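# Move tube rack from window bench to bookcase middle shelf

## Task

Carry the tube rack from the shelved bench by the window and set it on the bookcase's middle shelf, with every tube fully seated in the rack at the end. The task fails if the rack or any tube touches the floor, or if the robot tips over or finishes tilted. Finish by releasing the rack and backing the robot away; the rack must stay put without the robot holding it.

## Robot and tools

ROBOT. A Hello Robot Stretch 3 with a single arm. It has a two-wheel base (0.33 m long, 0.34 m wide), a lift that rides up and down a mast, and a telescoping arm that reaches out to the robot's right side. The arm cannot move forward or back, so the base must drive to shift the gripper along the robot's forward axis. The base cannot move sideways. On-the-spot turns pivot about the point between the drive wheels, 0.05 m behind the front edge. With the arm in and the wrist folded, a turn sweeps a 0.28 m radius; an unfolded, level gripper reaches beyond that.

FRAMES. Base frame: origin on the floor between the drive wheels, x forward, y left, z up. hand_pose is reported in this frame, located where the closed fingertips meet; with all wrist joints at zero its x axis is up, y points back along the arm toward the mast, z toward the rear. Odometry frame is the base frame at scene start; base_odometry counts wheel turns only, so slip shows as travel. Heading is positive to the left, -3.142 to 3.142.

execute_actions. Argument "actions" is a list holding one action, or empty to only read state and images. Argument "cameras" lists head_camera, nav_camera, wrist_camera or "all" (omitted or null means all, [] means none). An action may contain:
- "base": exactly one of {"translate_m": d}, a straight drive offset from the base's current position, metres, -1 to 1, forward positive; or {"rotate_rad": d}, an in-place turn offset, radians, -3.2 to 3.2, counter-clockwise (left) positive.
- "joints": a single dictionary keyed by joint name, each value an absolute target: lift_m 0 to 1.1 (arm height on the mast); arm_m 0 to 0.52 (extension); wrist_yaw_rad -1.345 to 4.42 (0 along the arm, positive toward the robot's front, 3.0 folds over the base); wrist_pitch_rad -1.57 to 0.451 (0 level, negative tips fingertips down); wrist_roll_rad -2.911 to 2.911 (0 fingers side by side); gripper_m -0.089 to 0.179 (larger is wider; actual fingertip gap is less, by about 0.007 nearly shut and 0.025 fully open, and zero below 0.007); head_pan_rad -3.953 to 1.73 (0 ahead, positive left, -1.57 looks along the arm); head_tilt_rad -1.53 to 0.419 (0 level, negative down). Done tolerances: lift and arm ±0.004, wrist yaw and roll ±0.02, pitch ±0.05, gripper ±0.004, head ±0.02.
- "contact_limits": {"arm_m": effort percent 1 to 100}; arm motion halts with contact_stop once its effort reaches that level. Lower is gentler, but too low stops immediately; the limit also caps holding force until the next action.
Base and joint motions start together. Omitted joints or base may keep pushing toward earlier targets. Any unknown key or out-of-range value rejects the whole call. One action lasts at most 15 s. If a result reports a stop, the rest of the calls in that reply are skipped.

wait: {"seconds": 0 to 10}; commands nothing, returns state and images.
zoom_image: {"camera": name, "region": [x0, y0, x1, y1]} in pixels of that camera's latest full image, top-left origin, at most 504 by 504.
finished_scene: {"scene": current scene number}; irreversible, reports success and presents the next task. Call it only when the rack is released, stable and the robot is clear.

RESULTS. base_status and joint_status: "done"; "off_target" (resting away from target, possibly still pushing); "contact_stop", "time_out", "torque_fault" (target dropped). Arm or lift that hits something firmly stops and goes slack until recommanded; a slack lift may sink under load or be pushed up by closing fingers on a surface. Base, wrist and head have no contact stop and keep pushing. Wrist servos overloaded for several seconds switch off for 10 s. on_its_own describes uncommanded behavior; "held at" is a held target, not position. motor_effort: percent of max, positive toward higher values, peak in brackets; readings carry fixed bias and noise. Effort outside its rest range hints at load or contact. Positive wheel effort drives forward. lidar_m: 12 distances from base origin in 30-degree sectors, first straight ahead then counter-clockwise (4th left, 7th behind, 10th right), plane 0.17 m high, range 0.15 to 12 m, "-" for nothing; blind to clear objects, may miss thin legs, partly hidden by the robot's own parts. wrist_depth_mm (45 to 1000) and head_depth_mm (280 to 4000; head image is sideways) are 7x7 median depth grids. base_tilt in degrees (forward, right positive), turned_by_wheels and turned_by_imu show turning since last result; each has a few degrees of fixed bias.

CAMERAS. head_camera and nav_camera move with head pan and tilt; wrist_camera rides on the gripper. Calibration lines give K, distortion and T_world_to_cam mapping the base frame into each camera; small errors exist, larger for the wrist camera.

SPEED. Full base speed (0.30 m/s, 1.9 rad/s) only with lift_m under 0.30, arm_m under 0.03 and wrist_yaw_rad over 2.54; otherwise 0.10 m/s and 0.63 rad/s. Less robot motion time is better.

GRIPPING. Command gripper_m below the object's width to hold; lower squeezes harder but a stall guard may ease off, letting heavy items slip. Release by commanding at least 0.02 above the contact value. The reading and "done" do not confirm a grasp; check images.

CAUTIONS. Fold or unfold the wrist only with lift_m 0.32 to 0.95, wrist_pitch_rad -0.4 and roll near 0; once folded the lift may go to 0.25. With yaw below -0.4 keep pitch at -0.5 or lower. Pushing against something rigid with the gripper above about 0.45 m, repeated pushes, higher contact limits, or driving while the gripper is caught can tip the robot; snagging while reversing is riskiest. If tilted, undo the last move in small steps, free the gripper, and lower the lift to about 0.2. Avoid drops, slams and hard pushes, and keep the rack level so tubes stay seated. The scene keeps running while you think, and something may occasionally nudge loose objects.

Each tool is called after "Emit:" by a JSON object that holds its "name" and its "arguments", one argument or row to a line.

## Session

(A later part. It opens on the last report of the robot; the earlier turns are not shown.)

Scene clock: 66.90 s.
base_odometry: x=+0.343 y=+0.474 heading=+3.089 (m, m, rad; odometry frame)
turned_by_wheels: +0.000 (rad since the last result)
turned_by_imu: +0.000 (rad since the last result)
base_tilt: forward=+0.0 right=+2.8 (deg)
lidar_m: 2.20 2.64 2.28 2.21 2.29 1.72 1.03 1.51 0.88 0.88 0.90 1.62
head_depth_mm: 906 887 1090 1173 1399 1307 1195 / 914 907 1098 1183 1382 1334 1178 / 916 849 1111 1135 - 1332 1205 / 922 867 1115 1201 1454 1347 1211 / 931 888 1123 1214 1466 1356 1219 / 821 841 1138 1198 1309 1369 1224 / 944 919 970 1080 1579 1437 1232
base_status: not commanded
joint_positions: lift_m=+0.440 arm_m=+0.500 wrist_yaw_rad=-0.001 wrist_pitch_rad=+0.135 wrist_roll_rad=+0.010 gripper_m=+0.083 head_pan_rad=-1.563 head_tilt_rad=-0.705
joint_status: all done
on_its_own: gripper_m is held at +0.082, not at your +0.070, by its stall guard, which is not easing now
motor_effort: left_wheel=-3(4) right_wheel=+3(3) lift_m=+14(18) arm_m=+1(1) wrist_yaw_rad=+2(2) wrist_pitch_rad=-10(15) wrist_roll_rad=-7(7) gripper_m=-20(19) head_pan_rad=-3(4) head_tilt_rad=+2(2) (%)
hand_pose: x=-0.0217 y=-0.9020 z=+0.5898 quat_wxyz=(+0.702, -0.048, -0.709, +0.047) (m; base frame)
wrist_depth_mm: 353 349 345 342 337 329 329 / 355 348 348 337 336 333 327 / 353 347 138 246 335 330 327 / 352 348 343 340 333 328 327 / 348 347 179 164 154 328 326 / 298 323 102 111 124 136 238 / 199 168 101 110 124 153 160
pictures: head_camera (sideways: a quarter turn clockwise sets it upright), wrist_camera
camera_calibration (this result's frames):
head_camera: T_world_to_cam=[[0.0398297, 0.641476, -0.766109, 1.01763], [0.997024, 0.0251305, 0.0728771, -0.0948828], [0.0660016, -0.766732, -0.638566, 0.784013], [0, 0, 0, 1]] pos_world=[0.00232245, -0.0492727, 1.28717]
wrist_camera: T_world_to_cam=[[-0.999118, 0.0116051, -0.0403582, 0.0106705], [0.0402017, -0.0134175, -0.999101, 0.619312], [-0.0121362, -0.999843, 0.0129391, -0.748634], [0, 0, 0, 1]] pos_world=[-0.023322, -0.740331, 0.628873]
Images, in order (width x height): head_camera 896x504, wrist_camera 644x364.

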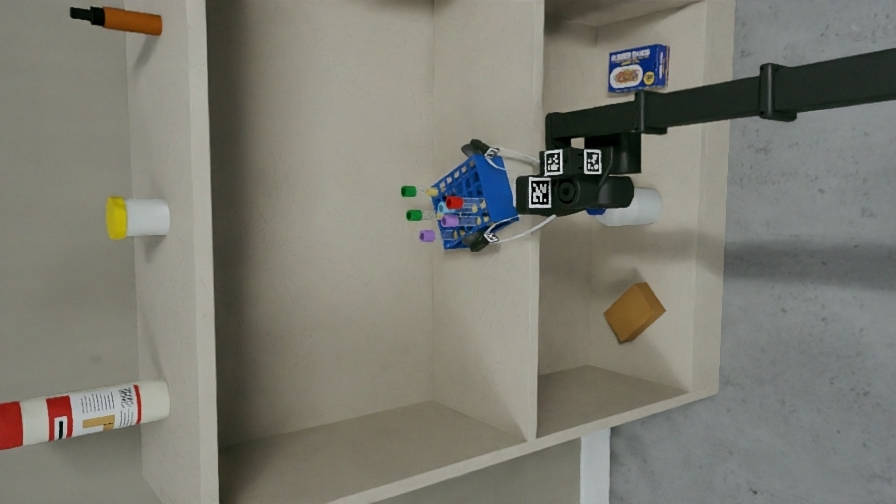

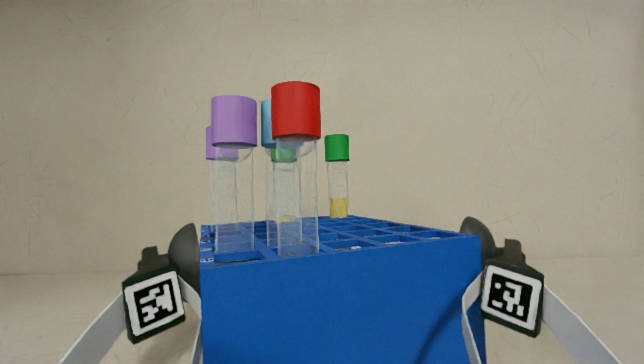

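Emit:
{"name": "execute_actions", "arguments": {
  "actions": [
    {"joints":{"lift_m":0.46,"gripper_m":0.17}}
  ],
  "cameras": []
}}

Emit:
{"name": "execute_actions", "arguments": {
  "actions": [
    {"joints":{"arm_m":0.15}}
  ],
  "cameras": ["wrist_camera"]
}}

Emit:
{"name": "execute_actions", "arguments": {
  "actions": [
    {"base":{"rotate_rad":-0.4},"joints":{"gripper_m":0.0,"lift_m":0.66,"wrist_pitch_rad":-0.2,"arm_m":0.05}}
  ],
  "cameras": []
}}

Emit:
{"name": "execute_actions", "arguments": {
  "actions": [
    {"base":{"translate_m":0.25}}
  ],
  "cameras": []
}}

Emit:
{"name": "execute_actions", "arguments": {
  "actions": [
    {"base":{"rotate_rad":0.4}}
  ],
  "cameras": []
}}

Emit:
{"name": "execute_actions", "arguments": {
  "actions": [
    {"base":{"translate_m":-0.245},"joints":{"arm_m":0.4}}
  ],
  "cameras": ["wrist_camera","head_camera"]
}}

Scene clock: 68.53 s.
base_odometry: x=+0.343 y=+0.474 heading=+3.089 (m, m, rad; odometry frame)
turned_by_wheels: +0.000 (rad since the last result)
turned_by_imu: +0.000 (rad since the last result)
base_tilt: forward=+0.0 right=+2.9 (deg)
lidar_m: 2.20 2.64 2.28 2.21 2.29 1.73 1.03 1.52 0.88 0.88 0.90 1.62
head_depth_mm: 906 883 1092 1167 1404 1313 1195 / 911 904 1091 1183 1382 1333 1190 / 919 852 1105 1135 - 1338 1207 / 923 868 1115 1200 1452 1346 1211 / 931 889 1129 1217 1458 1349 1219 / 821 839 1138 1195 1308 1368 1223 / 939 917 970 1082 1568 1432 1230
base_status: not commanded
joint_positions: lift_m=+0.460 arm_m=+0.500 wrist_yaw_rad=-0.001 wrist_pitch_rad=+0.076 wrist_roll_rad=+0.001 gripper_m=+0.170 head_pan_rad=-1.563 head_tilt_rad=-0.705
joint_status: all done
motor_effort: left_wheel=-3(3) right_wheel=+3(4) lift_m=+26(23) arm_m=+1(2) wrist_yaw_rad=+2(2) wrist_pitch_rad=+7(10) wrist_roll_rad=-1(7) gripper_m=+1(85) head_pan_rad=-3(4) head_tilt_rad=+3(3) (%)
hand_pose: x=-0.0217 y=-0.9022 z=+0.5940 quat_wxyz=(+0.707, -0.027, -0.707, +0.026) (m; base frame)
wrist_depth_mm: 340 335 332 327 324 320 317 / 342 338 338 332 328 322 320 / 347 341 123 236 329 326 321 / 348 346 340 336 331 328 323 / 353 348 216 180 209 330 325 / 286 260 101 110 121 133 246 / - 171 100 109 122 156 159
pictures: none
No camera images: the call's "cameras" was empty. Leave "cameras" out to get every camera's image.

Scene clock: 72.33 s.
base_odometry: x=+0.343 y=+0.474 heading=+3.089 (m, m, rad; odometry frame)
turned_by_wheels: +0.000 (rad since the last result)
turned_by_imu: +0.000 (rad since the last result)
base_tilt: forward=+0.0 right=+2.9 (deg)
lidar_m: 2.21 2.65 2.28 2.21 2.29 1.73 1.03 1.52 0.88 0.88 0.90 1.62
head_depth_mm: 907 886 1089 1176 1400 1311 1205 / 912 907 1102 1182 1412 1326 1242 / 921 849 1110 1131 1424 1339 - / 923 868 1120 1177 1448 1349 1210 / 930 891 1129 1214 1468 1351 1211 / 821 839 1136 1196 1312 1365 1220 / 941 915 970 1080 1575 1430 1228
base_status: not commanded
joint_positions: lift_m=+0.460 arm_m=+0.150 wrist_yaw_rad=-0.001 wrist_pitch_rad=+0.078 wrist_roll_rad=+0.001 gripper_m=+0.170 head_pan_rad=-1.563 head_tilt_rad=-0.705
joint_status: all done
motor_effort: left_wheel=-3(3) right_wheel=+3(3) lift_m=+25(25) arm_m=-2(2) wrist_yaw_rad=+2(2) wrist_pitch_rad=+7(7) wrist_roll_rad=-2(2) gripper_m=+0(0) head_pan_rad=-4(3) head_tilt_rad=+3(3) (%)
hand_pose: x=-0.0216 y=-0.5526 z=+0.5943 quat_wxyz=(+0.707, -0.027, -0.707, +0.027) (m; base frame)
wrist_depth_mm: 491 702 695 693 673 652 454 / 488 684 694 698 693 672 454 / 484 693 704 694 692 670 456 / 483 680 699 700 688 679 461 / 483 533 487 467 521 501 421 / 480 736 725 721 706 696 428 / 777 670 718 722 714 694 481
pictures: wrist_camera
camera_calibration (this result's frames):
wrist_camera: T_world_to_cam=[[-0.999427, 0.0143792, -0.0306567, 0.00261562], [0.0312621, 0.0439584, -0.998544, 0.65969], [-0.0130106, -0.99893, -0.0443827, -0.364791], [0, 0, 0, 1]] pos_world=[-0.0227553, -0.393437, 0.642619]
Images, in order (width x height): wrist_camera 644x364.

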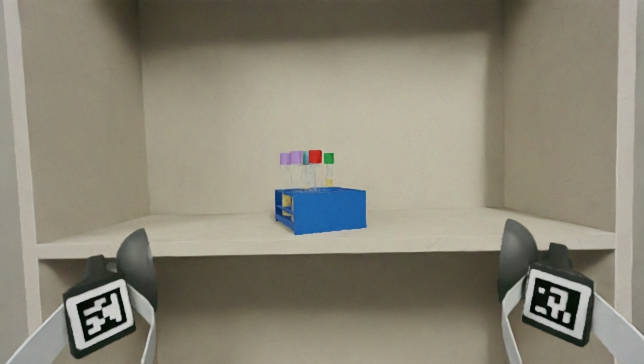

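Scene clock: 75.00 s.
base_odometry: x=+0.343 y=+0.474 heading=+2.690 (m, m, rad; odometry frame)
turned_by_wheels: -0.400 (rad since the last result)
turned_by_imu: -0.399 (rad since the last result)
base_tilt: forward=+0.0 right=+2.9 (deg)
lidar_m: 1.87 2.20 2.64 2.27 2.29 1.78 1.69 1.03 1.36 0.88 0.88 0.90
head_depth_mm: 1071 1200 1375 1586 1651 1376 1230 / 1041 1165 1308 1507 1648 1390 1232 / 1011 884 983 1127 1378 1370 - / 978 950 1148 1205 1461 1353 1209 / 943 886 1124 1202 1440 1337 1216 / 915 903 1085 1177 1370 1304 1225 / 890 853 1048 1133 1077 1314 1229
base_status: done
joint_positions: lift_m=+0.660 arm_m=+0.050 wrist_yaw_rad=-0.001 wrist_pitch_rad=-0.218 wrist_roll_rad=+0.001 gripper_m=+0.000 head_pan_rad=-1.563 head_tilt_rad=-0.705
joint_status: all done
motor_effort: left_wheel=+3(9) right_wheel=-3(6) lift_m=+25(22) arm_m=-2(5) wrist_yaw_rad=+1(1) wrist_pitch_rad=+5(7) wrist_roll_rad=-2(2) gripper_m=-2(83) head_pan_rad=-4(4) head_tilt_rad=+2(3) (%)
hand_pose: x=-0.0217 y=-0.4402 z=+0.7196 quat_wxyz=(+0.703, +0.077, -0.703, -0.077) (m; base frame)
wrist_depth_mm: 613 660 720 726 955 - - / 644 695 756 785 985 - - / 668 724 794 836 - - - / 691 709 799 800 - - - / 589 552 645 752 - - - / 758 835 919 - - - - / 790 849 906 900 - - -
pictures: none
No camera images: the call's "cameras" was empty. Leave "cameras" out to get every camera's image.

Scene clock: 78.77 s.
base_odometry: x=+0.118 y=+0.583 heading=+2.690 (m, m, rad; odometry frame)
turned_by_wheels: +0.000 (rad since the last result)
turned_by_imu: +0.000 (rad since the last result)
base_tilt: forward=+0.1 right=+2.7 (deg)
lidar_m: 1.71 1.99 2.43 2.32 2.32 2.00 1.27 1.26 0.93 0.82 0.74 1.10
head_depth_mm: 988 889 997 1080 1298 1357 1227 / 944 838 1141 1189 1405 1346 1238 / 920 854 1107 1200 1432 1343 - / 893 812 1071 1155 1263 1296 1210 / 867 750 1029 1122 1046 1308 1219 / 840 776 992 1114 1020 1289 1199 / 816 789 959 1073 1001 1236 1205
base_status: done
joint_positions: lift_m=+0.660 arm_m=+0.050 wrist_yaw_rad=-0.001 wrist_pitch_rad=-0.218 wrist_roll_rad=+0.001 gripper_m=+0.000 head_pan_rad=-1.563 head_tilt_rad=-0.705
joint_status: not commanded
motor_effort: left_wheel=+4(10) right_wheel=-3(4) lift_m=+25(25) arm_m=-2(3) wrist_yaw_rad=+1(2) wrist_pitch_rad=+5(5) wrist_roll_rad=-2(2) gripper_m=-2(1) head_pan_rad=-3(3) head_tilt_rad=+3(2) (%)
hand_pose: x=-0.0217 y=-0.4402 z=+0.7196 quat_wxyz=(+0.703, +0.077, -0.703, -0.077) (m; base frame)
wrist_depth_mm: 547 585 638 705 696 946 - / 570 613 679 739 746 976 - / 587 634 708 785 776 - - / 622 674 702 797 729 - - / 558 577 541 585 719 - - / 447 484 814 - 779 - - / 581 786 837 937 863 - -
pictures: none
No camera images: the call's "cameras" was empty. Leave "cameras" out to get every camera's image.

Scene clock: 80.37 s.
base_odometry: x=+0.118 y=+0.583 heading=+3.090 (m, m, rad; odometry frame)
turned_by_wheels: +0.400 (rad since the last result)
turned_by_imu: +0.400 (rad since the last result)
base_tilt: forward=+0.1 right=+2.5 (deg)
lidar_m: 1.99 2.43 2.37 2.32 2.00 1.97 1.27 1.40 0.82 0.74 1.06 1.48
head_depth_mm: 829 717 994 1076 979 1267 1226 / 836 774 1004 1108 1048 1255 1234 / 831 752 1018 1126 1055 1299 - / 824 749 1025 1129 1063 1289 1210 / 850 820 834 1063 1357 1387 1213 / 858 949 1067 1225 1443 1423 1224 / 860 957 1080 1236 1450 1431 1231
base_status: done
joint_positions: lift_m=+0.660 arm_m=+0.050 wrist_yaw_rad=-0.001 wrist_pitch_rad=-0.218 wrist_roll_rad=+0.001 gripper_m=+0.000 head_pan_rad=-1.563 head_tilt_rad=-0.705
joint_status: not commanded
motor_effort: left_wheel=-3(7) right_wheel=+2(6) lift_m=+25(25) arm_m=-3(2) wrist_yaw_rad=+1(2) wrist_pitch_rad=+5(5) wrist_roll_rad=-2(1) gripper_m=-1(2) head_pan_rad=-4(3) head_tilt_rad=+3(3) (%)
hand_pose: x=-0.0217 y=-0.4402 z=+0.7196 quat_wxyz=(+0.703, +0.077, -0.703, -0.077) (m; base frame)
wrist_depth_mm: 683 669 570 626 621 630 613 / 714 719 567 670 651 656 651 / 760 759 565 698 693 690 669 / 786 789 634 750 667 715 697 / 856 850 554 596 522 513 522 / 915 915 634 - 824 828 731 / 986 951 941 888 879 872 731
pictures: none
No camera images: the call's "cameras" was empty. Leave "cameras" out to get every camera's image.

Scene clock: 84.13 s.
base_odometry: x=+0.363 y=+0.570 heading=+3.089 (m, m, rad; odometry frame)
turned_by_wheels: +0.000 (rad since the last result)
turned_by_imu: +0.001 (rad since the last result)
base_tilt: forward=-0.1 right=+2.7 (deg)
lidar_m: 2.23 2.65 2.38 2.31 2.29 1.71 1.02 1.38 0.78 0.79 0.82 1.47
head_depth_mm: 824 710 986 1098 1035 - - / 829 773 997 1107 1386 1284 1199 / 833 788 1002 1101 1384 1272 1204 / 840 732 1009 1107 1052 1269 1209 / 844 817 1021 1142 1070 1300 1221 / 839 764 1027 1151 1077 1295 1221 / 710 747 994 998 1056 1403 1229
base_status: done
joint_positions: lift_m=+0.660 arm_m=+0.400 wrist_yaw_rad=-0.001 wrist_pitch_rad=-0.218 wrist_roll_rad=+0.001 gripper_m=+0.000 head_pan_rad=-1.563 head_tilt_rad=-0.705
joint_status: all done
motor_effort: left_wheel=-3(10) right_wheel=+3(4) lift_m=+25(25) arm_m=+1(4) wrist_yaw_rad=+1(2) wrist_pitch_rad=+5(5) wrist_roll_rad=-2(2) gripper_m=-2(2) head_pan_rad=-3(3) head_tilt_rad=+3(3) (%)
hand_pose: x=-0.0216 y=-0.7897 z=+0.7196 quat_wxyz=(+0.703, +0.077, -0.703, -0.077) (m; base frame)
wrist_depth_mm: 306 302 298 297 296 291 287 / 319 318 316 312 310 306 304 / 336 338 332 328 325 322 319 / 359 358 353 349 345 344 338 / 385 377 374 367 364 364 358 / 404 397 390 - 382 380 376 / 348 343 303 276 331 331 325
pictures: head_camera (sideways: a quarter turn clockwise sets it upright), wrist_camera
camera_calibration (this result's frames):
head_camera: T_world_to_cam=[[0.0398793, 0.641391, -0.766177, 1.01772], [0.997026, 0.0250622, 0.0728752, -0.0948804], [0.0659436, -0.766805, -0.638484, 0.783907], [0, 0, 0, 1]] pos_world=[0.0023187, -0.049274, 1.28718]
wrist_camera: T_world_to_cam=[[-0.99942, 0.0227545, -0.025351, 0.01266], [0.0314842, 0.332851, -0.942454, 0.982956], [-0.0130069, -0.942705, -0.333374, -0.343729], [0, 0, 0, 1]] pos_world=[-0.0227658, -0.651501, 0.81212]
Images, in order (width x height): head_camera 896x504, wrist_camera 644x364.

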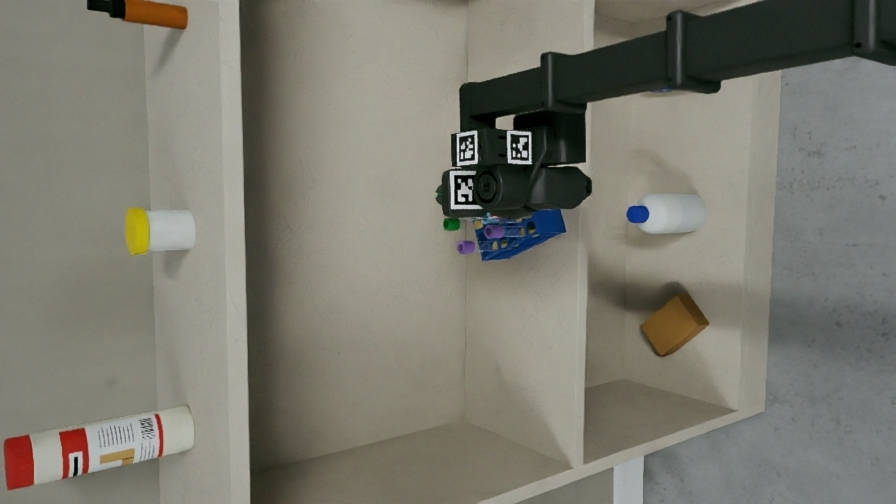

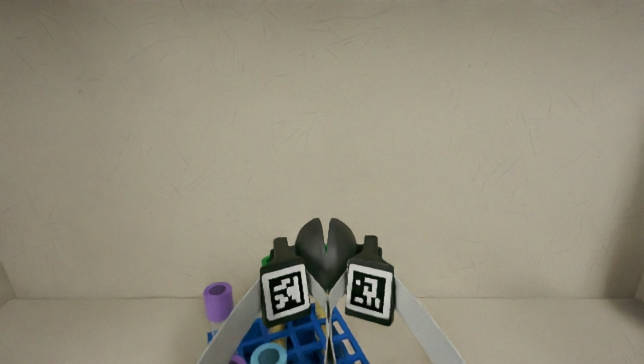

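Emit:
{"name": "execute_actions", "arguments": {
  "actions": [
    {"joints":{"arm_m":0.495}}
  ],
  "cameras": []
}}

Emit:
{"name": "execute_actions", "arguments": {
  "actions": [
    {"joints":{"lift_m":0.6}}
  ],
  "cameras": []
}}

Emit:
{"name": "execute_actions", "arguments": {
  "actions": [
    {"joints":{"lift_m":0.66}}
  ],
  "cameras": []
}}

Emit:
{"name": "execute_actions", "arguments": {
  "actions": [
    {"joints":{"arm_m":0.25,"gripper_m":0.15}}
  ],
  "cameras": ["wrist_camera","head_camera"]
}}

Scene clock: 86.23 s.
base_odometry: x=+0.363 y=+0.570 heading=+3.089 (m, m, rad; odometry frame)
turned_by_wheels: +0.000 (rad since the last result)
turned_by_imu: +0.000 (rad since the last result)
base_tilt: forward=-0.2 right=+2.8 (deg)
lidar_m: 2.23 2.65 2.37 2.31 2.29 1.71 1.02 1.38 0.79 0.79 0.82 1.48
head_depth_mm: 822 710 982 1100 1026 - - / 830 773 992 1084 1346 1283 1200 / 834 786 1001 - 1022 1265 1206 / 838 733 1009 1107 1052 1275 1210 / 842 814 1021 1139 1076 1289 1217 / 841 762 1028 1152 1081 1297 1224 / 709 745 999 994 1052 1401 1233
base_status: not commanded
joint_positions: lift_m=+0.660 arm_m=+0.495 wrist_yaw_rad=-0.001 wrist_pitch_rad=-0.218 wrist_roll_rad=+0.001 gripper_m=+0.000 head_pan_rad=-1.563 head_tilt_rad=-0.705
joint_status: all done
motor_effort: left_wheel=-3(2) right_wheel=+2(2) lift_m=+25(25) arm_m=+2(2) wrist_yaw_rad=+2(2) wrist_pitch_rad=+5(5) wrist_roll_rad=-2(2) gripper_m=-2(1) head_pan_rad=-3(3) head_tilt_rad=+2(3) (%)
hand_pose: x=-0.0216 y=-0.8847 z=+0.7196 quat_wxyz=(+0.703, +0.077, -0.703, -0.077) (m; base frame)
wrist_depth_mm: 214 211 210 208 207 205 204 / 225 224 221 219 217 215 214 / 238 235 234 231 230 228 225 / 253 250 249 246 242 240 238 / 269 266 264 257 256 255 252 / 287 283 282 - 271 271 269 / 308 307 300 294 294 291 285
pictures: none
No camera images: the call's "cameras" was empty. Leave "cameras" out to get every camera's image.

Scene clock: 87.57 s.
base_odometry: x=+0.363 y=+0.570 heading=+3.089 (m, m, rad; odometry frame)
turned_by_wheels: +0.000 (rad since the last result)
turned_by_imu: +0.000 (rad since the last result)
base_tilt: forward=+0.0 right=+2.7 (deg)
lidar_m: 2.23 2.65 2.37 2.31 2.28 1.72 1.02 1.38 0.79 0.79 0.82 1.47
head_depth_mm: 822 710 988 1100 1039 1280 - / 827 777 997 1109 1350 1270 1199 / 836 789 1007 1097 1364 1268 1208 / 840 735 1011 1114 1064 1272 1211 / 848 768 1022 1140 1071 1295 1215 / 840 762 1028 1147 1084 1302 1224 / 709 746 995 996 1052 1406 1234
base_status: not commanded
joint_positions: lift_m=+0.601 arm_m=+0.495 wrist_yaw_rad=+0.000 wrist_pitch_rad=-0.132 wrist_roll_rad=+0.001 gripper_m=+0.000 head_pan_rad=-1.563 head_tilt_rad=-0.705
joint_status: lift_m contact_stop (moved -0.058 of -0.060)
on_its_own: lift_m is slack since a contact_stop, until your next command for it
motor_effort: left_wheel=-3(3) right_wheel=+2(3) lift_m=+21(21) arm_m=+2(2) wrist_yaw_rad=+0(1) wrist_pitch_rad=-20(21) wrist_roll_rad=-2(2) gripper_m=-3(1) head_pan_rad=-3(3) head_tilt_rad=+3(3) (%)
hand_pose: x=-0.0215 y=-0.8906 z=+0.6825 quat_wxyz=(+0.706, +0.047, -0.706, -0.047) (m; base frame)
wrist_depth_mm: 220 218 215 213 211 210 206 / 227 226 223 222 220 218 214 / 239 236 233 231 228 225 223 / 248 247 242 241 237 235 233 / 260 257 254 247 247 245 243 / 273 270 265 - 258 255 254 / 286 283 276 277 275 268 265
pictures: none
No camera images: the call's "cameras" was empty. Leave "cameras" out to get every camera's image.

not run: a stop came earlier in this reply.

not run: a stop came earlier in this reply.

Emit:
{"name": "execute_actions", "arguments": {
  "actions": [
    {"joints":{"lift_m":0.66}}
  ],
  "cameras": []
}}

Emit:
{"name": "execute_actions", "arguments": {
  "actions": [
    {"joints":{"arm_m":0.25,"gripper_m":0.15}}
  ],
  "cameras": ["wrist_camera","head_camera"]
}}

Scene clock: 89.07 s.
base_odometry: x=+0.363 y=+0.570 heading=+3.089 (m, m, rad; odometry frame)
turned_by_wheels: +0.000 (rad since the last result)
turned_by_imu: +0.000 (rad since the last result)
base_tilt: forward=+0.1 right=+2.7 (deg)
lidar_m: 2.24 2.65 2.38 2.31 2.29 1.71 1.02 1.38 0.79 0.78 0.82 1.48
head_depth_mm: 820 707 986 1102 1021 - - / 829 775 996 1084 1346 1288 1194 / 835 786 1002 - 1025 1263 1203 / 839 734 1011 1114 1066 1271 1212 / 845 813 1019 1142 1072 1294 1218 / 841 762 1031 1155 1082 1295 1225 / 709 745 988 996 1057 1401 1232
base_status: not commanded
joint_positions: lift_m=+0.660 arm_m=+0.495 wrist_yaw_rad=+0.000 wrist_pitch_rad=-0.217 wrist_roll_rad=+0.001 gripper_m=+0.000 head_pan_rad=-1.563 head_tilt_rad=-0.705
joint_status: all done
motor_effort: left_wheel=-3(3) right_wheel=+2(2) lift_m=+25(28) arm_m=+1(2) wrist_yaw_rad=+0(0) wrist_pitch_rad=+5(20) wrist_roll_rad=-2(2) gripper_m=-2(2) head_pan_rad=-4(4) head_tilt_rad=+3(3) (%)
hand_pose: x=-0.0215 y=-0.8848 z=+0.7198 quat_wxyz=(+0.703, +0.077, -0.703, -0.077) (m; base frame)
wrist_depth_mm: 214 213 211 210 207 205 203 / 226 224 222 219 218 215 213 / 238 237 233 232 228 227 224 / 254 251 249 245 242 239 236 / 269 267 263 254 257 255 252 / 287 284 282 - 272 270 267 / 310 308 298 295 296 289 286
pictures: none
No camera images: the call's "cameras" was empty. Leave "cameras" out to get every camera's image.

Scene clock: 92.10 s.
base_odometry: x=+0.363 y=+0.570 heading=+3.089 (m, m, rad; odometry frame)
turned_by_wheels: +0.000 (rad since the last result)
turned_by_imu: +0.000 (rad since the last result)
base_tilt: forward=-0.1 right=+2.9 (deg)
lidar_m: 2.23 2.65 2.38 2.31 2.29 1.71 1.02 1.38 0.79 0.79 0.82 1.48
head_depth_mm: 822 708 987 1100 1025 - - / 830 774 992 1111 1017 1232 1199 / 835 786 1003 1096 - 1239 1201 / 841 734 1010 1114 1063 1274 1210 / 843 767 1022 1137 1072 1294 1220 / 844 762 1031 1156 1083 1300 1231 / 709 746 997 995 1055 1400 1234
base_status: not commanded
joint_positions: lift_m=+0.660 arm_m=+0.250 wrist_yaw_rad=+0.000 wrist_pitch_rad=-0.218 wrist_roll_rad=+0.001 gripper_m=+0.150 head_pan_rad=-1.563 head_tilt_rad=-0.705
joint_status: all done
motor_effort: left_wheel=-3(3) right_wheel=+2(2) lift_m=+26(25) arm_m=-2(8) wrist_yaw_rad=+1(0) wrist_pitch_rad=+5(5) wrist_roll_rad=-1(2) gripper_m=+0(81) head_pan_rad=-3(3) head_tilt_rad=+3(3) (%)
hand_pose: x=-0.0215 y=-0.6402 z=+0.7196 quat_wxyz=(+0.703, +0.077, -0.703, -0.077) (m; base frame)
wrist_depth_mm: 446 446 437 435 428 427 416 / 462 465 466 459 458 453 424 / 475 500 488 485 479 480 427 / 481 521 517 507 505 506 428 / 481 548 528 480 521 523 431 / 429 - 404 335 410 - 392 / 363 329 338 321 331 317 327
pictures: head_camera (sideways: a quarter turn clockwise sets it upright), wrist_camera
camera_calibration (this result's frames):
head_camera: T_world_to_cam=[[0.0398797, 0.641331, -0.766227, 1.01778], [0.997026, 0.025068, 0.0728739, -0.0948786], [0.0659441, -0.766855, -0.638424, 0.783829], [0, 0, 0, 1]] pos_world=[0.00231872, -0.0492752, 1.28718]
wrist_camera: T_world_to_cam=[[-0.999434, 0.0221196, -0.0253496, 0.0090066], [0.0312719, 0.332904, -0.942442, 0.93321], [-0.0124074, -0.942701, -0.333408, -0.202784], [0, 0, 0, 1]] pos_world=[-0.0226978, -0.502033, 0.812115]
Images, in order (width x height): head_camera 896x504, wrist_camera 644x364.

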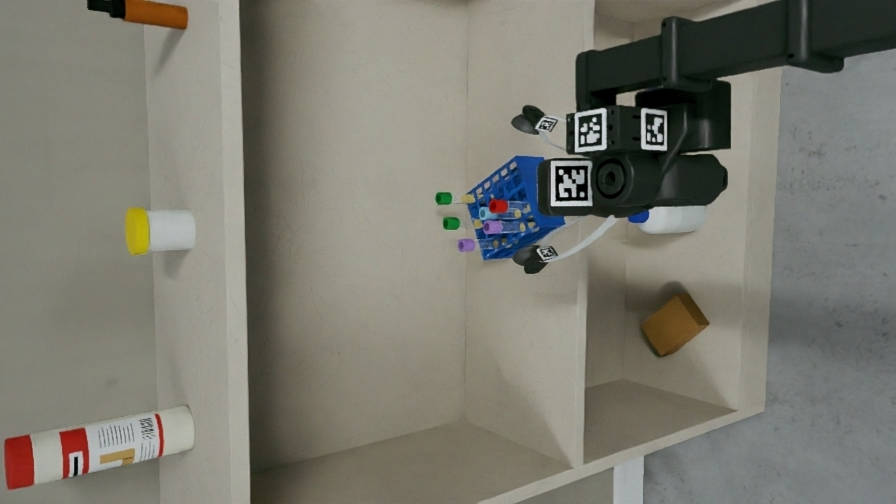

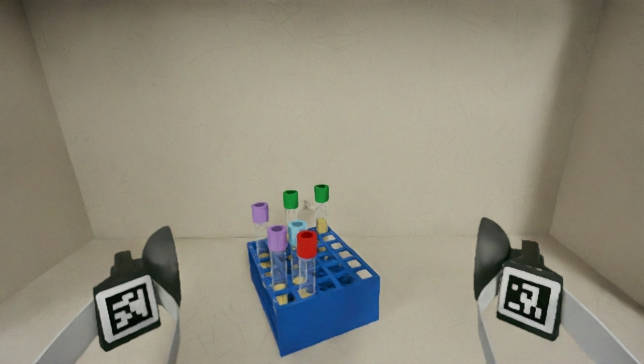

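Emit:
{"name": "execute_actions", "arguments": {
  "actions": [
    {"joints":{"lift_m":0.72,"gripper_m":0.0,"wrist_pitch_rad":-0.48}}
  ],
  "cameras": []
}}

Emit:
{"name": "execute_actions", "arguments": {
  "actions": [
    {"joints":{"arm_m":0.52}}
  ],
  "cameras": []
}}

Emit:
{"name": "execute_actions", "arguments": {
  "actions": [
    {"joints":{"lift_m":0.665}}
  ],
  "cameras": ["wrist_camera"]
}}

Emit:
{"name": "execute_actions", "arguments": {
  "actions": [
    {"joints":{"lift_m":0.72}}
  ],
  "cameras": []
}}

Emit:
{"name": "execute_actions", "arguments": {
  "actions": [
    {"joints":{"arm_m":0.25,"gripper_m":0.15}}
  ],
  "cameras": ["wrist_camera"]
}}

Scene clock: 94.33 s.
base_odometry: x=+0.363 y=+0.570 heading=+3.089 (m, m, rad; odometry frame)
turned_by_wheels: +0.000 (rad since the last result)
turned_by_imu: +0.000 (rad since the last result)
base_tilt: forward=+0.2 right=+2.8 (deg)
lidar_m: 2.23 2.65 2.38 2.31 2.29 1.71 1.02 1.38 0.79 0.78 0.82 1.47
head_depth_mm: 822 710 986 1100 1011 - 1173 / 829 774 995 1108 - 1235 1196 / 835 786 1001 1101 - 1253 1207 / 840 734 1009 1115 1061 1272 1212 / 844 769 1019 1143 1073 1295 1212 / 842 762 1029 1151 1080 1298 1220 / 708 747 993 997 1056 1404 1232
base_status: not commanded
joint_positions: lift_m=+0.720 arm_m=+0.250 wrist_yaw_rad=+0.000 wrist_pitch_rad=-0.494 wrist_roll_rad=+0.001 gripper_m=+0.000 head_pan_rad=-1.563 head_tilt_rad=-0.705
joint_status: all done
motor_effort: left_wheel=-3(2) right_wheel=+2(2) lift_m=+25(26) arm_m=-2(2) wrist_yaw_rad=+0(0) wrist_pitch_rad=+4(5) wrist_roll_rad=-2(2) gripper_m=-3(82) head_pan_rad=-3(3) head_tilt_rad=+3(3) (%)
hand_pose: x=-0.0215 y=-0.6094 z=+0.7157 quat_wxyz=(+0.686, +0.173, -0.686, -0.173) (m; base frame)
wrist_depth_mm: 449 446 443 437 433 434 417 / 478 492 484 479 475 474 424 / 483 541 538 521 524 519 427 / 481 529 523 438 510 505 424 / 431 425 423 363 416 410 395 / 374 373 374 - 361 358 346 / 497 690 777 759 773 669 426
pictures: none
No camera images: the call's "cameras" was empty. Leave "cameras" out to get every camera's image.

Scene clock: 97.53 s.
base_odometry: x=+0.363 y=+0.570 heading=+3.089 (m, m, rad; odometry frame)
turned_by_wheels: +0.000 (rad since the last result)
turned_by_imu: +0.000 (rad since the last result)
base_tilt: forward=+0.1 right=+2.8 (deg)
lidar_m: 2.23 2.65 2.38 2.30 2.28 1.71 1.02 1.38 0.79 0.78 0.82 1.48
head_depth_mm: 823 708 984 1098 1008 - 1173 / 827 773 981 1088 1199 1285 1194 / 835 786 987 1065 1013 1259 1203 / 839 732 1014 1108 1061 1271 1207 / 844 817 1016 1140 1072 1294 1214 / 841 762 1028 1153 1078 1296 1223 / 709 747 997 997 1052 1405 1232
base_status: not commanded
joint_positions: lift_m=+0.720 arm_m=+0.520 wrist_yaw_rad=+0.000 wrist_pitch_rad=-0.495 wrist_roll_rad=+0.001 gripper_m=+0.000 head_pan_rad=-1.563 head_tilt_rad=-0.705
joint_status: all done
motor_effort: left_wheel=-2(3) right_wheel=+3(2) lift_m=+25(25) arm_m=+2(1) wrist_yaw_rad=+0(0) wrist_pitch_rad=+4(5) wrist_roll_rad=-2(2) gripper_m=-1(2) head_pan_rad=-3(3) head_tilt_rad=+3(3) (%)
hand_pose: x=-0.0215 y=-0.8787 z=+0.7156 quat_wxyz=(+0.686, +0.173, -0.685, -0.174) (m; base frame)
wrist_depth_mm: 191 190 188 187 186 184 183 / 209 209 207 205 202 201 200 / 232 230 228 226 224 222 220 / 259 257 255 252 251 247 245 / 294 294 289 277 282 281 279 / 341 337 333 - 320 323 317 / 313 307 298 295 303 299 298
pictures: none
No camera images: the call's "cameras" was empty. Leave "cameras" out to get every camera's image.

Scene clock: 98.73 s.
base_odometry: x=+0.363 y=+0.570 heading=+3.089 (m, m, rad; odometry frame)
turned_by_wheels: +0.000 (rad since the last result)
turned_by_imu: +0.000 (rad since the last result)
base_tilt: forward=+0.0 right=+2.9 (deg)
lidar_m: 2.24 2.66 2.37 2.31 2.29 1.71 1.02 1.38 0.79 0.78 0.82 1.47
head_depth_mm: 822 708 985 1096 1011 - - / 830 776 990 - 1052 1284 1198 / 835 790 1002 - 1017 1264 1205 / 841 733 1010 1110 1065 1273 1207 / 846 769 1019 1143 1075 1298 1218 / 841 761 1029 1150 1079 1297 1224 / 711 749 995 995 1054 1406 1228
base_status: not commanded
joint_positions: lift_m=+0.670 arm_m=+0.520 wrist_yaw_rad=+0.000 wrist_pitch_rad=-0.422 wrist_roll_rad=+0.001 gripper_m=+0.000 head_pan_rad=-1.563 head_tilt_rad=-0.704
joint_status: lift_m contact_stop (moved -0.049 of -0.055)
on_its_own: lift_m is slack since a contact_stop, until your next command for it (your +0.665 is given up)
motor_effort: left_wheel=-2(2) right_wheel=+2(2) lift_m=+20(21) arm_m=+2(1) wrist_yaw_rad=+1(1) wrist_pitch_rad=-17(20) wrist_roll_rad=-2(2) gripper_m=-2(2) head_pan_rad=-4(4) head_tilt_rad=+3(3) (%)
hand_pose: x=-0.0215 y=-0.8886 z=+0.6821 quat_wxyz=(+0.691, +0.148, -0.691, -0.149) (m; base frame)
wrist_depth_mm: 188 187 185 185 183 182 181 / 204 203 201 199 198 197 195 / 223 221 219 218 216 214 212 / 246 244 241 240 236 234 233 / 275 271 268 258 262 261 258 / 310 306 297 - 290 291 288 / 281 279 276 219 271 270 269
pictures: wrist_camera
camera_calibration (this result's frames):
wrist_camera: T_world_to_cam=[[-0.999429, 0.026994, -0.0203193, 0.0144063], [0.0313582, 0.517212, -0.855283, 1.08492], [-0.0125781, -0.855431, -0.517763, -0.246096], [0, 0, 0, 1]] pos_world=[-0.0227184, -0.772038, 0.800783]
Images, in order (width x height): wrist_camera 644x364.

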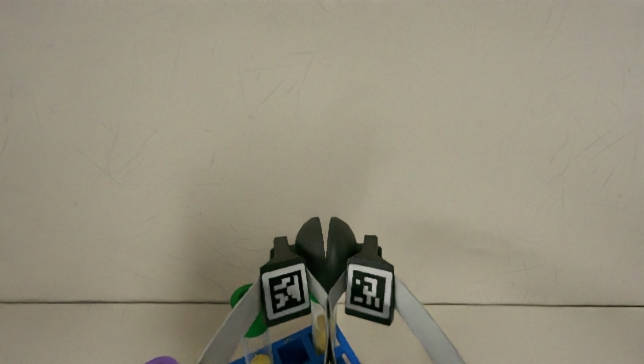

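not run: a stop came earlier in this reply.

not run: a stop came earlier in this reply.

The tube doesn't yield at the same height twice, so it's seated (just fuller).

Emit:
{"name": "execute_actions", "arguments": {
  "actions": [
    {"joints":{"lift_m":0.72}}
  ],
  "cameras": []
}}

Emit:
{"name": "execute_actions", "arguments": {
  "actions": [
    {"joints":{"arm_m":0.2}}
  ],
  "cameras": []
}}

Emit:
{"name": "finished_scene", "arguments": {
  "scene": 2
}}

Scene clock: 100.13 s.
base_odometry: x=+0.363 y=+0.570 heading=+3.089 (m, m, rad; odometry frame)
turned_by_wheels: +0.000 (rad since the last result)
turned_by_imu: +0.000 (rad since the last result)
base_tilt: forward=+0.1 right=+2.9 (deg)
lidar_m: 2.23 2.65 2.38 2.30 2.29 1.71 1.02 1.38 0.79 0.79 0.82 1.47
head_depth_mm: 823 709 989 1098 1006 - 1172 / 827 775 983 1085 1197 1282 1197 / 833 786 986 1038 1020 1259 1203 / 839 733 1009 1111 1062 1273 1211 / 842 769 1021 1143 1073 1295 1217 / 840 762 1026 1152 1083 1295 1223 / 709 747 1002 995 1053 1407 1228
base_status: not commanded
joint_positions: lift_m=+0.720 arm_m=+0.520 wrist_yaw_rad=+0.000 wrist_pitch_rad=-0.494 wrist_roll_rad=+0.001 gripper_m=+0.000 head_pan_rad=-1.563 head_tilt_rad=-0.704
joint_status: all done
motor_effort: left_wheel=-2(3) right_wheel=+2(2) lift_m=+25(27) arm_m=+2(2) wrist_yaw_rad=-1(1) wrist_pitch_rad=+4(17) wrist_roll_rad=-1(2) gripper_m=-2(3) head_pan_rad=-3(3) head_tilt_rad=+3(3) (%)
hand_pose: x=-0.0215 y=-0.8789 z=+0.7157 quat_wxyz=(+0.686, +0.173, -0.686, -0.173) (m; base frame)
wrist_depth_mm: 191 189 187 186 186 183 183 / 209 207 206 204 203 201 200 / 233 231 227 225 225 221 220 / 261 257 254 252 250 247 245 / 294 292 289 277 282 280 277 / 338 339 333 - 322 320 318 / 310 308 299 256 303 299 299
pictures: none
No camera images: the call's "cameras" was empty. Leave "cameras" out to get every camera's image.

Scene clock: 103.70 s.
base_odometry: x=+0.363 y=+0.570 heading=+3.089 (m, m, rad; odometry frame)
turned_by_wheels: +0.000 (rad since the last result)
turned_by_imu: +0.000 (rad since the last result)
base_tilt: forward=+0.0 right=+2.8 (deg)
lidar_m: 2.23 2.66 2.38 2.31 2.29 1.72 1.02 1.38 0.79 0.78 0.82 1.48
head_depth_mm: 822 708 982 1097 1009 - 1171 / 828 775 995 1111 1018 - 1202 / 835 788 1004 1096 997 1239 1203 / 838 734 1014 1109 1063 1270 1207 / 845 767 1016 1142 1071 1289 1213 / 841 762 1027 1148 1079 1297 1220 / 710 747 996 999 1056 1404 1226
base_status: not commanded
joint_positions: lift_m=+0.720 arm_m=+0.200 wrist_yaw_rad=+0.000 wrist_pitch_rad=-0.495 wrist_roll_rad=+0.001 gripper_m=+0.000 head_pan_rad=-1.563 head_tilt_rad=-0.704
joint_status: all done
motor_effort: left_wheel=-2(2) right_wheel=+2(2) lift_m=+25(25) arm_m=-3(9) wrist_yaw_rad=+0(1) wrist_pitch_rad=+5(5) wrist_roll_rad=-2(2) gripper_m=-2(2) head_pan_rad=-3(3) head_tilt_rad=+3(3) (%)
hand_pose: x=-0.0215 y=-0.5592 z=+0.7155 quat_wxyz=(+0.686, +0.173, -0.685, -0.174) (m; base frame)
wrist_depth_mm: 481 496 493 485 484 480 423 / 485 539 541 530 526 525 423 / 487 594 596 575 577 568 423 / 481 535 524 430 515 506 423 / 435 430 421 433 414 409 394 / 475 653 862 - 837 605 443 / 883 700 769 747 757 651 825
pictures: none
No camera images: the call's "cameras" was empty. Leave "cameras" out to get every camera's image.

The scene is finished: the task was done.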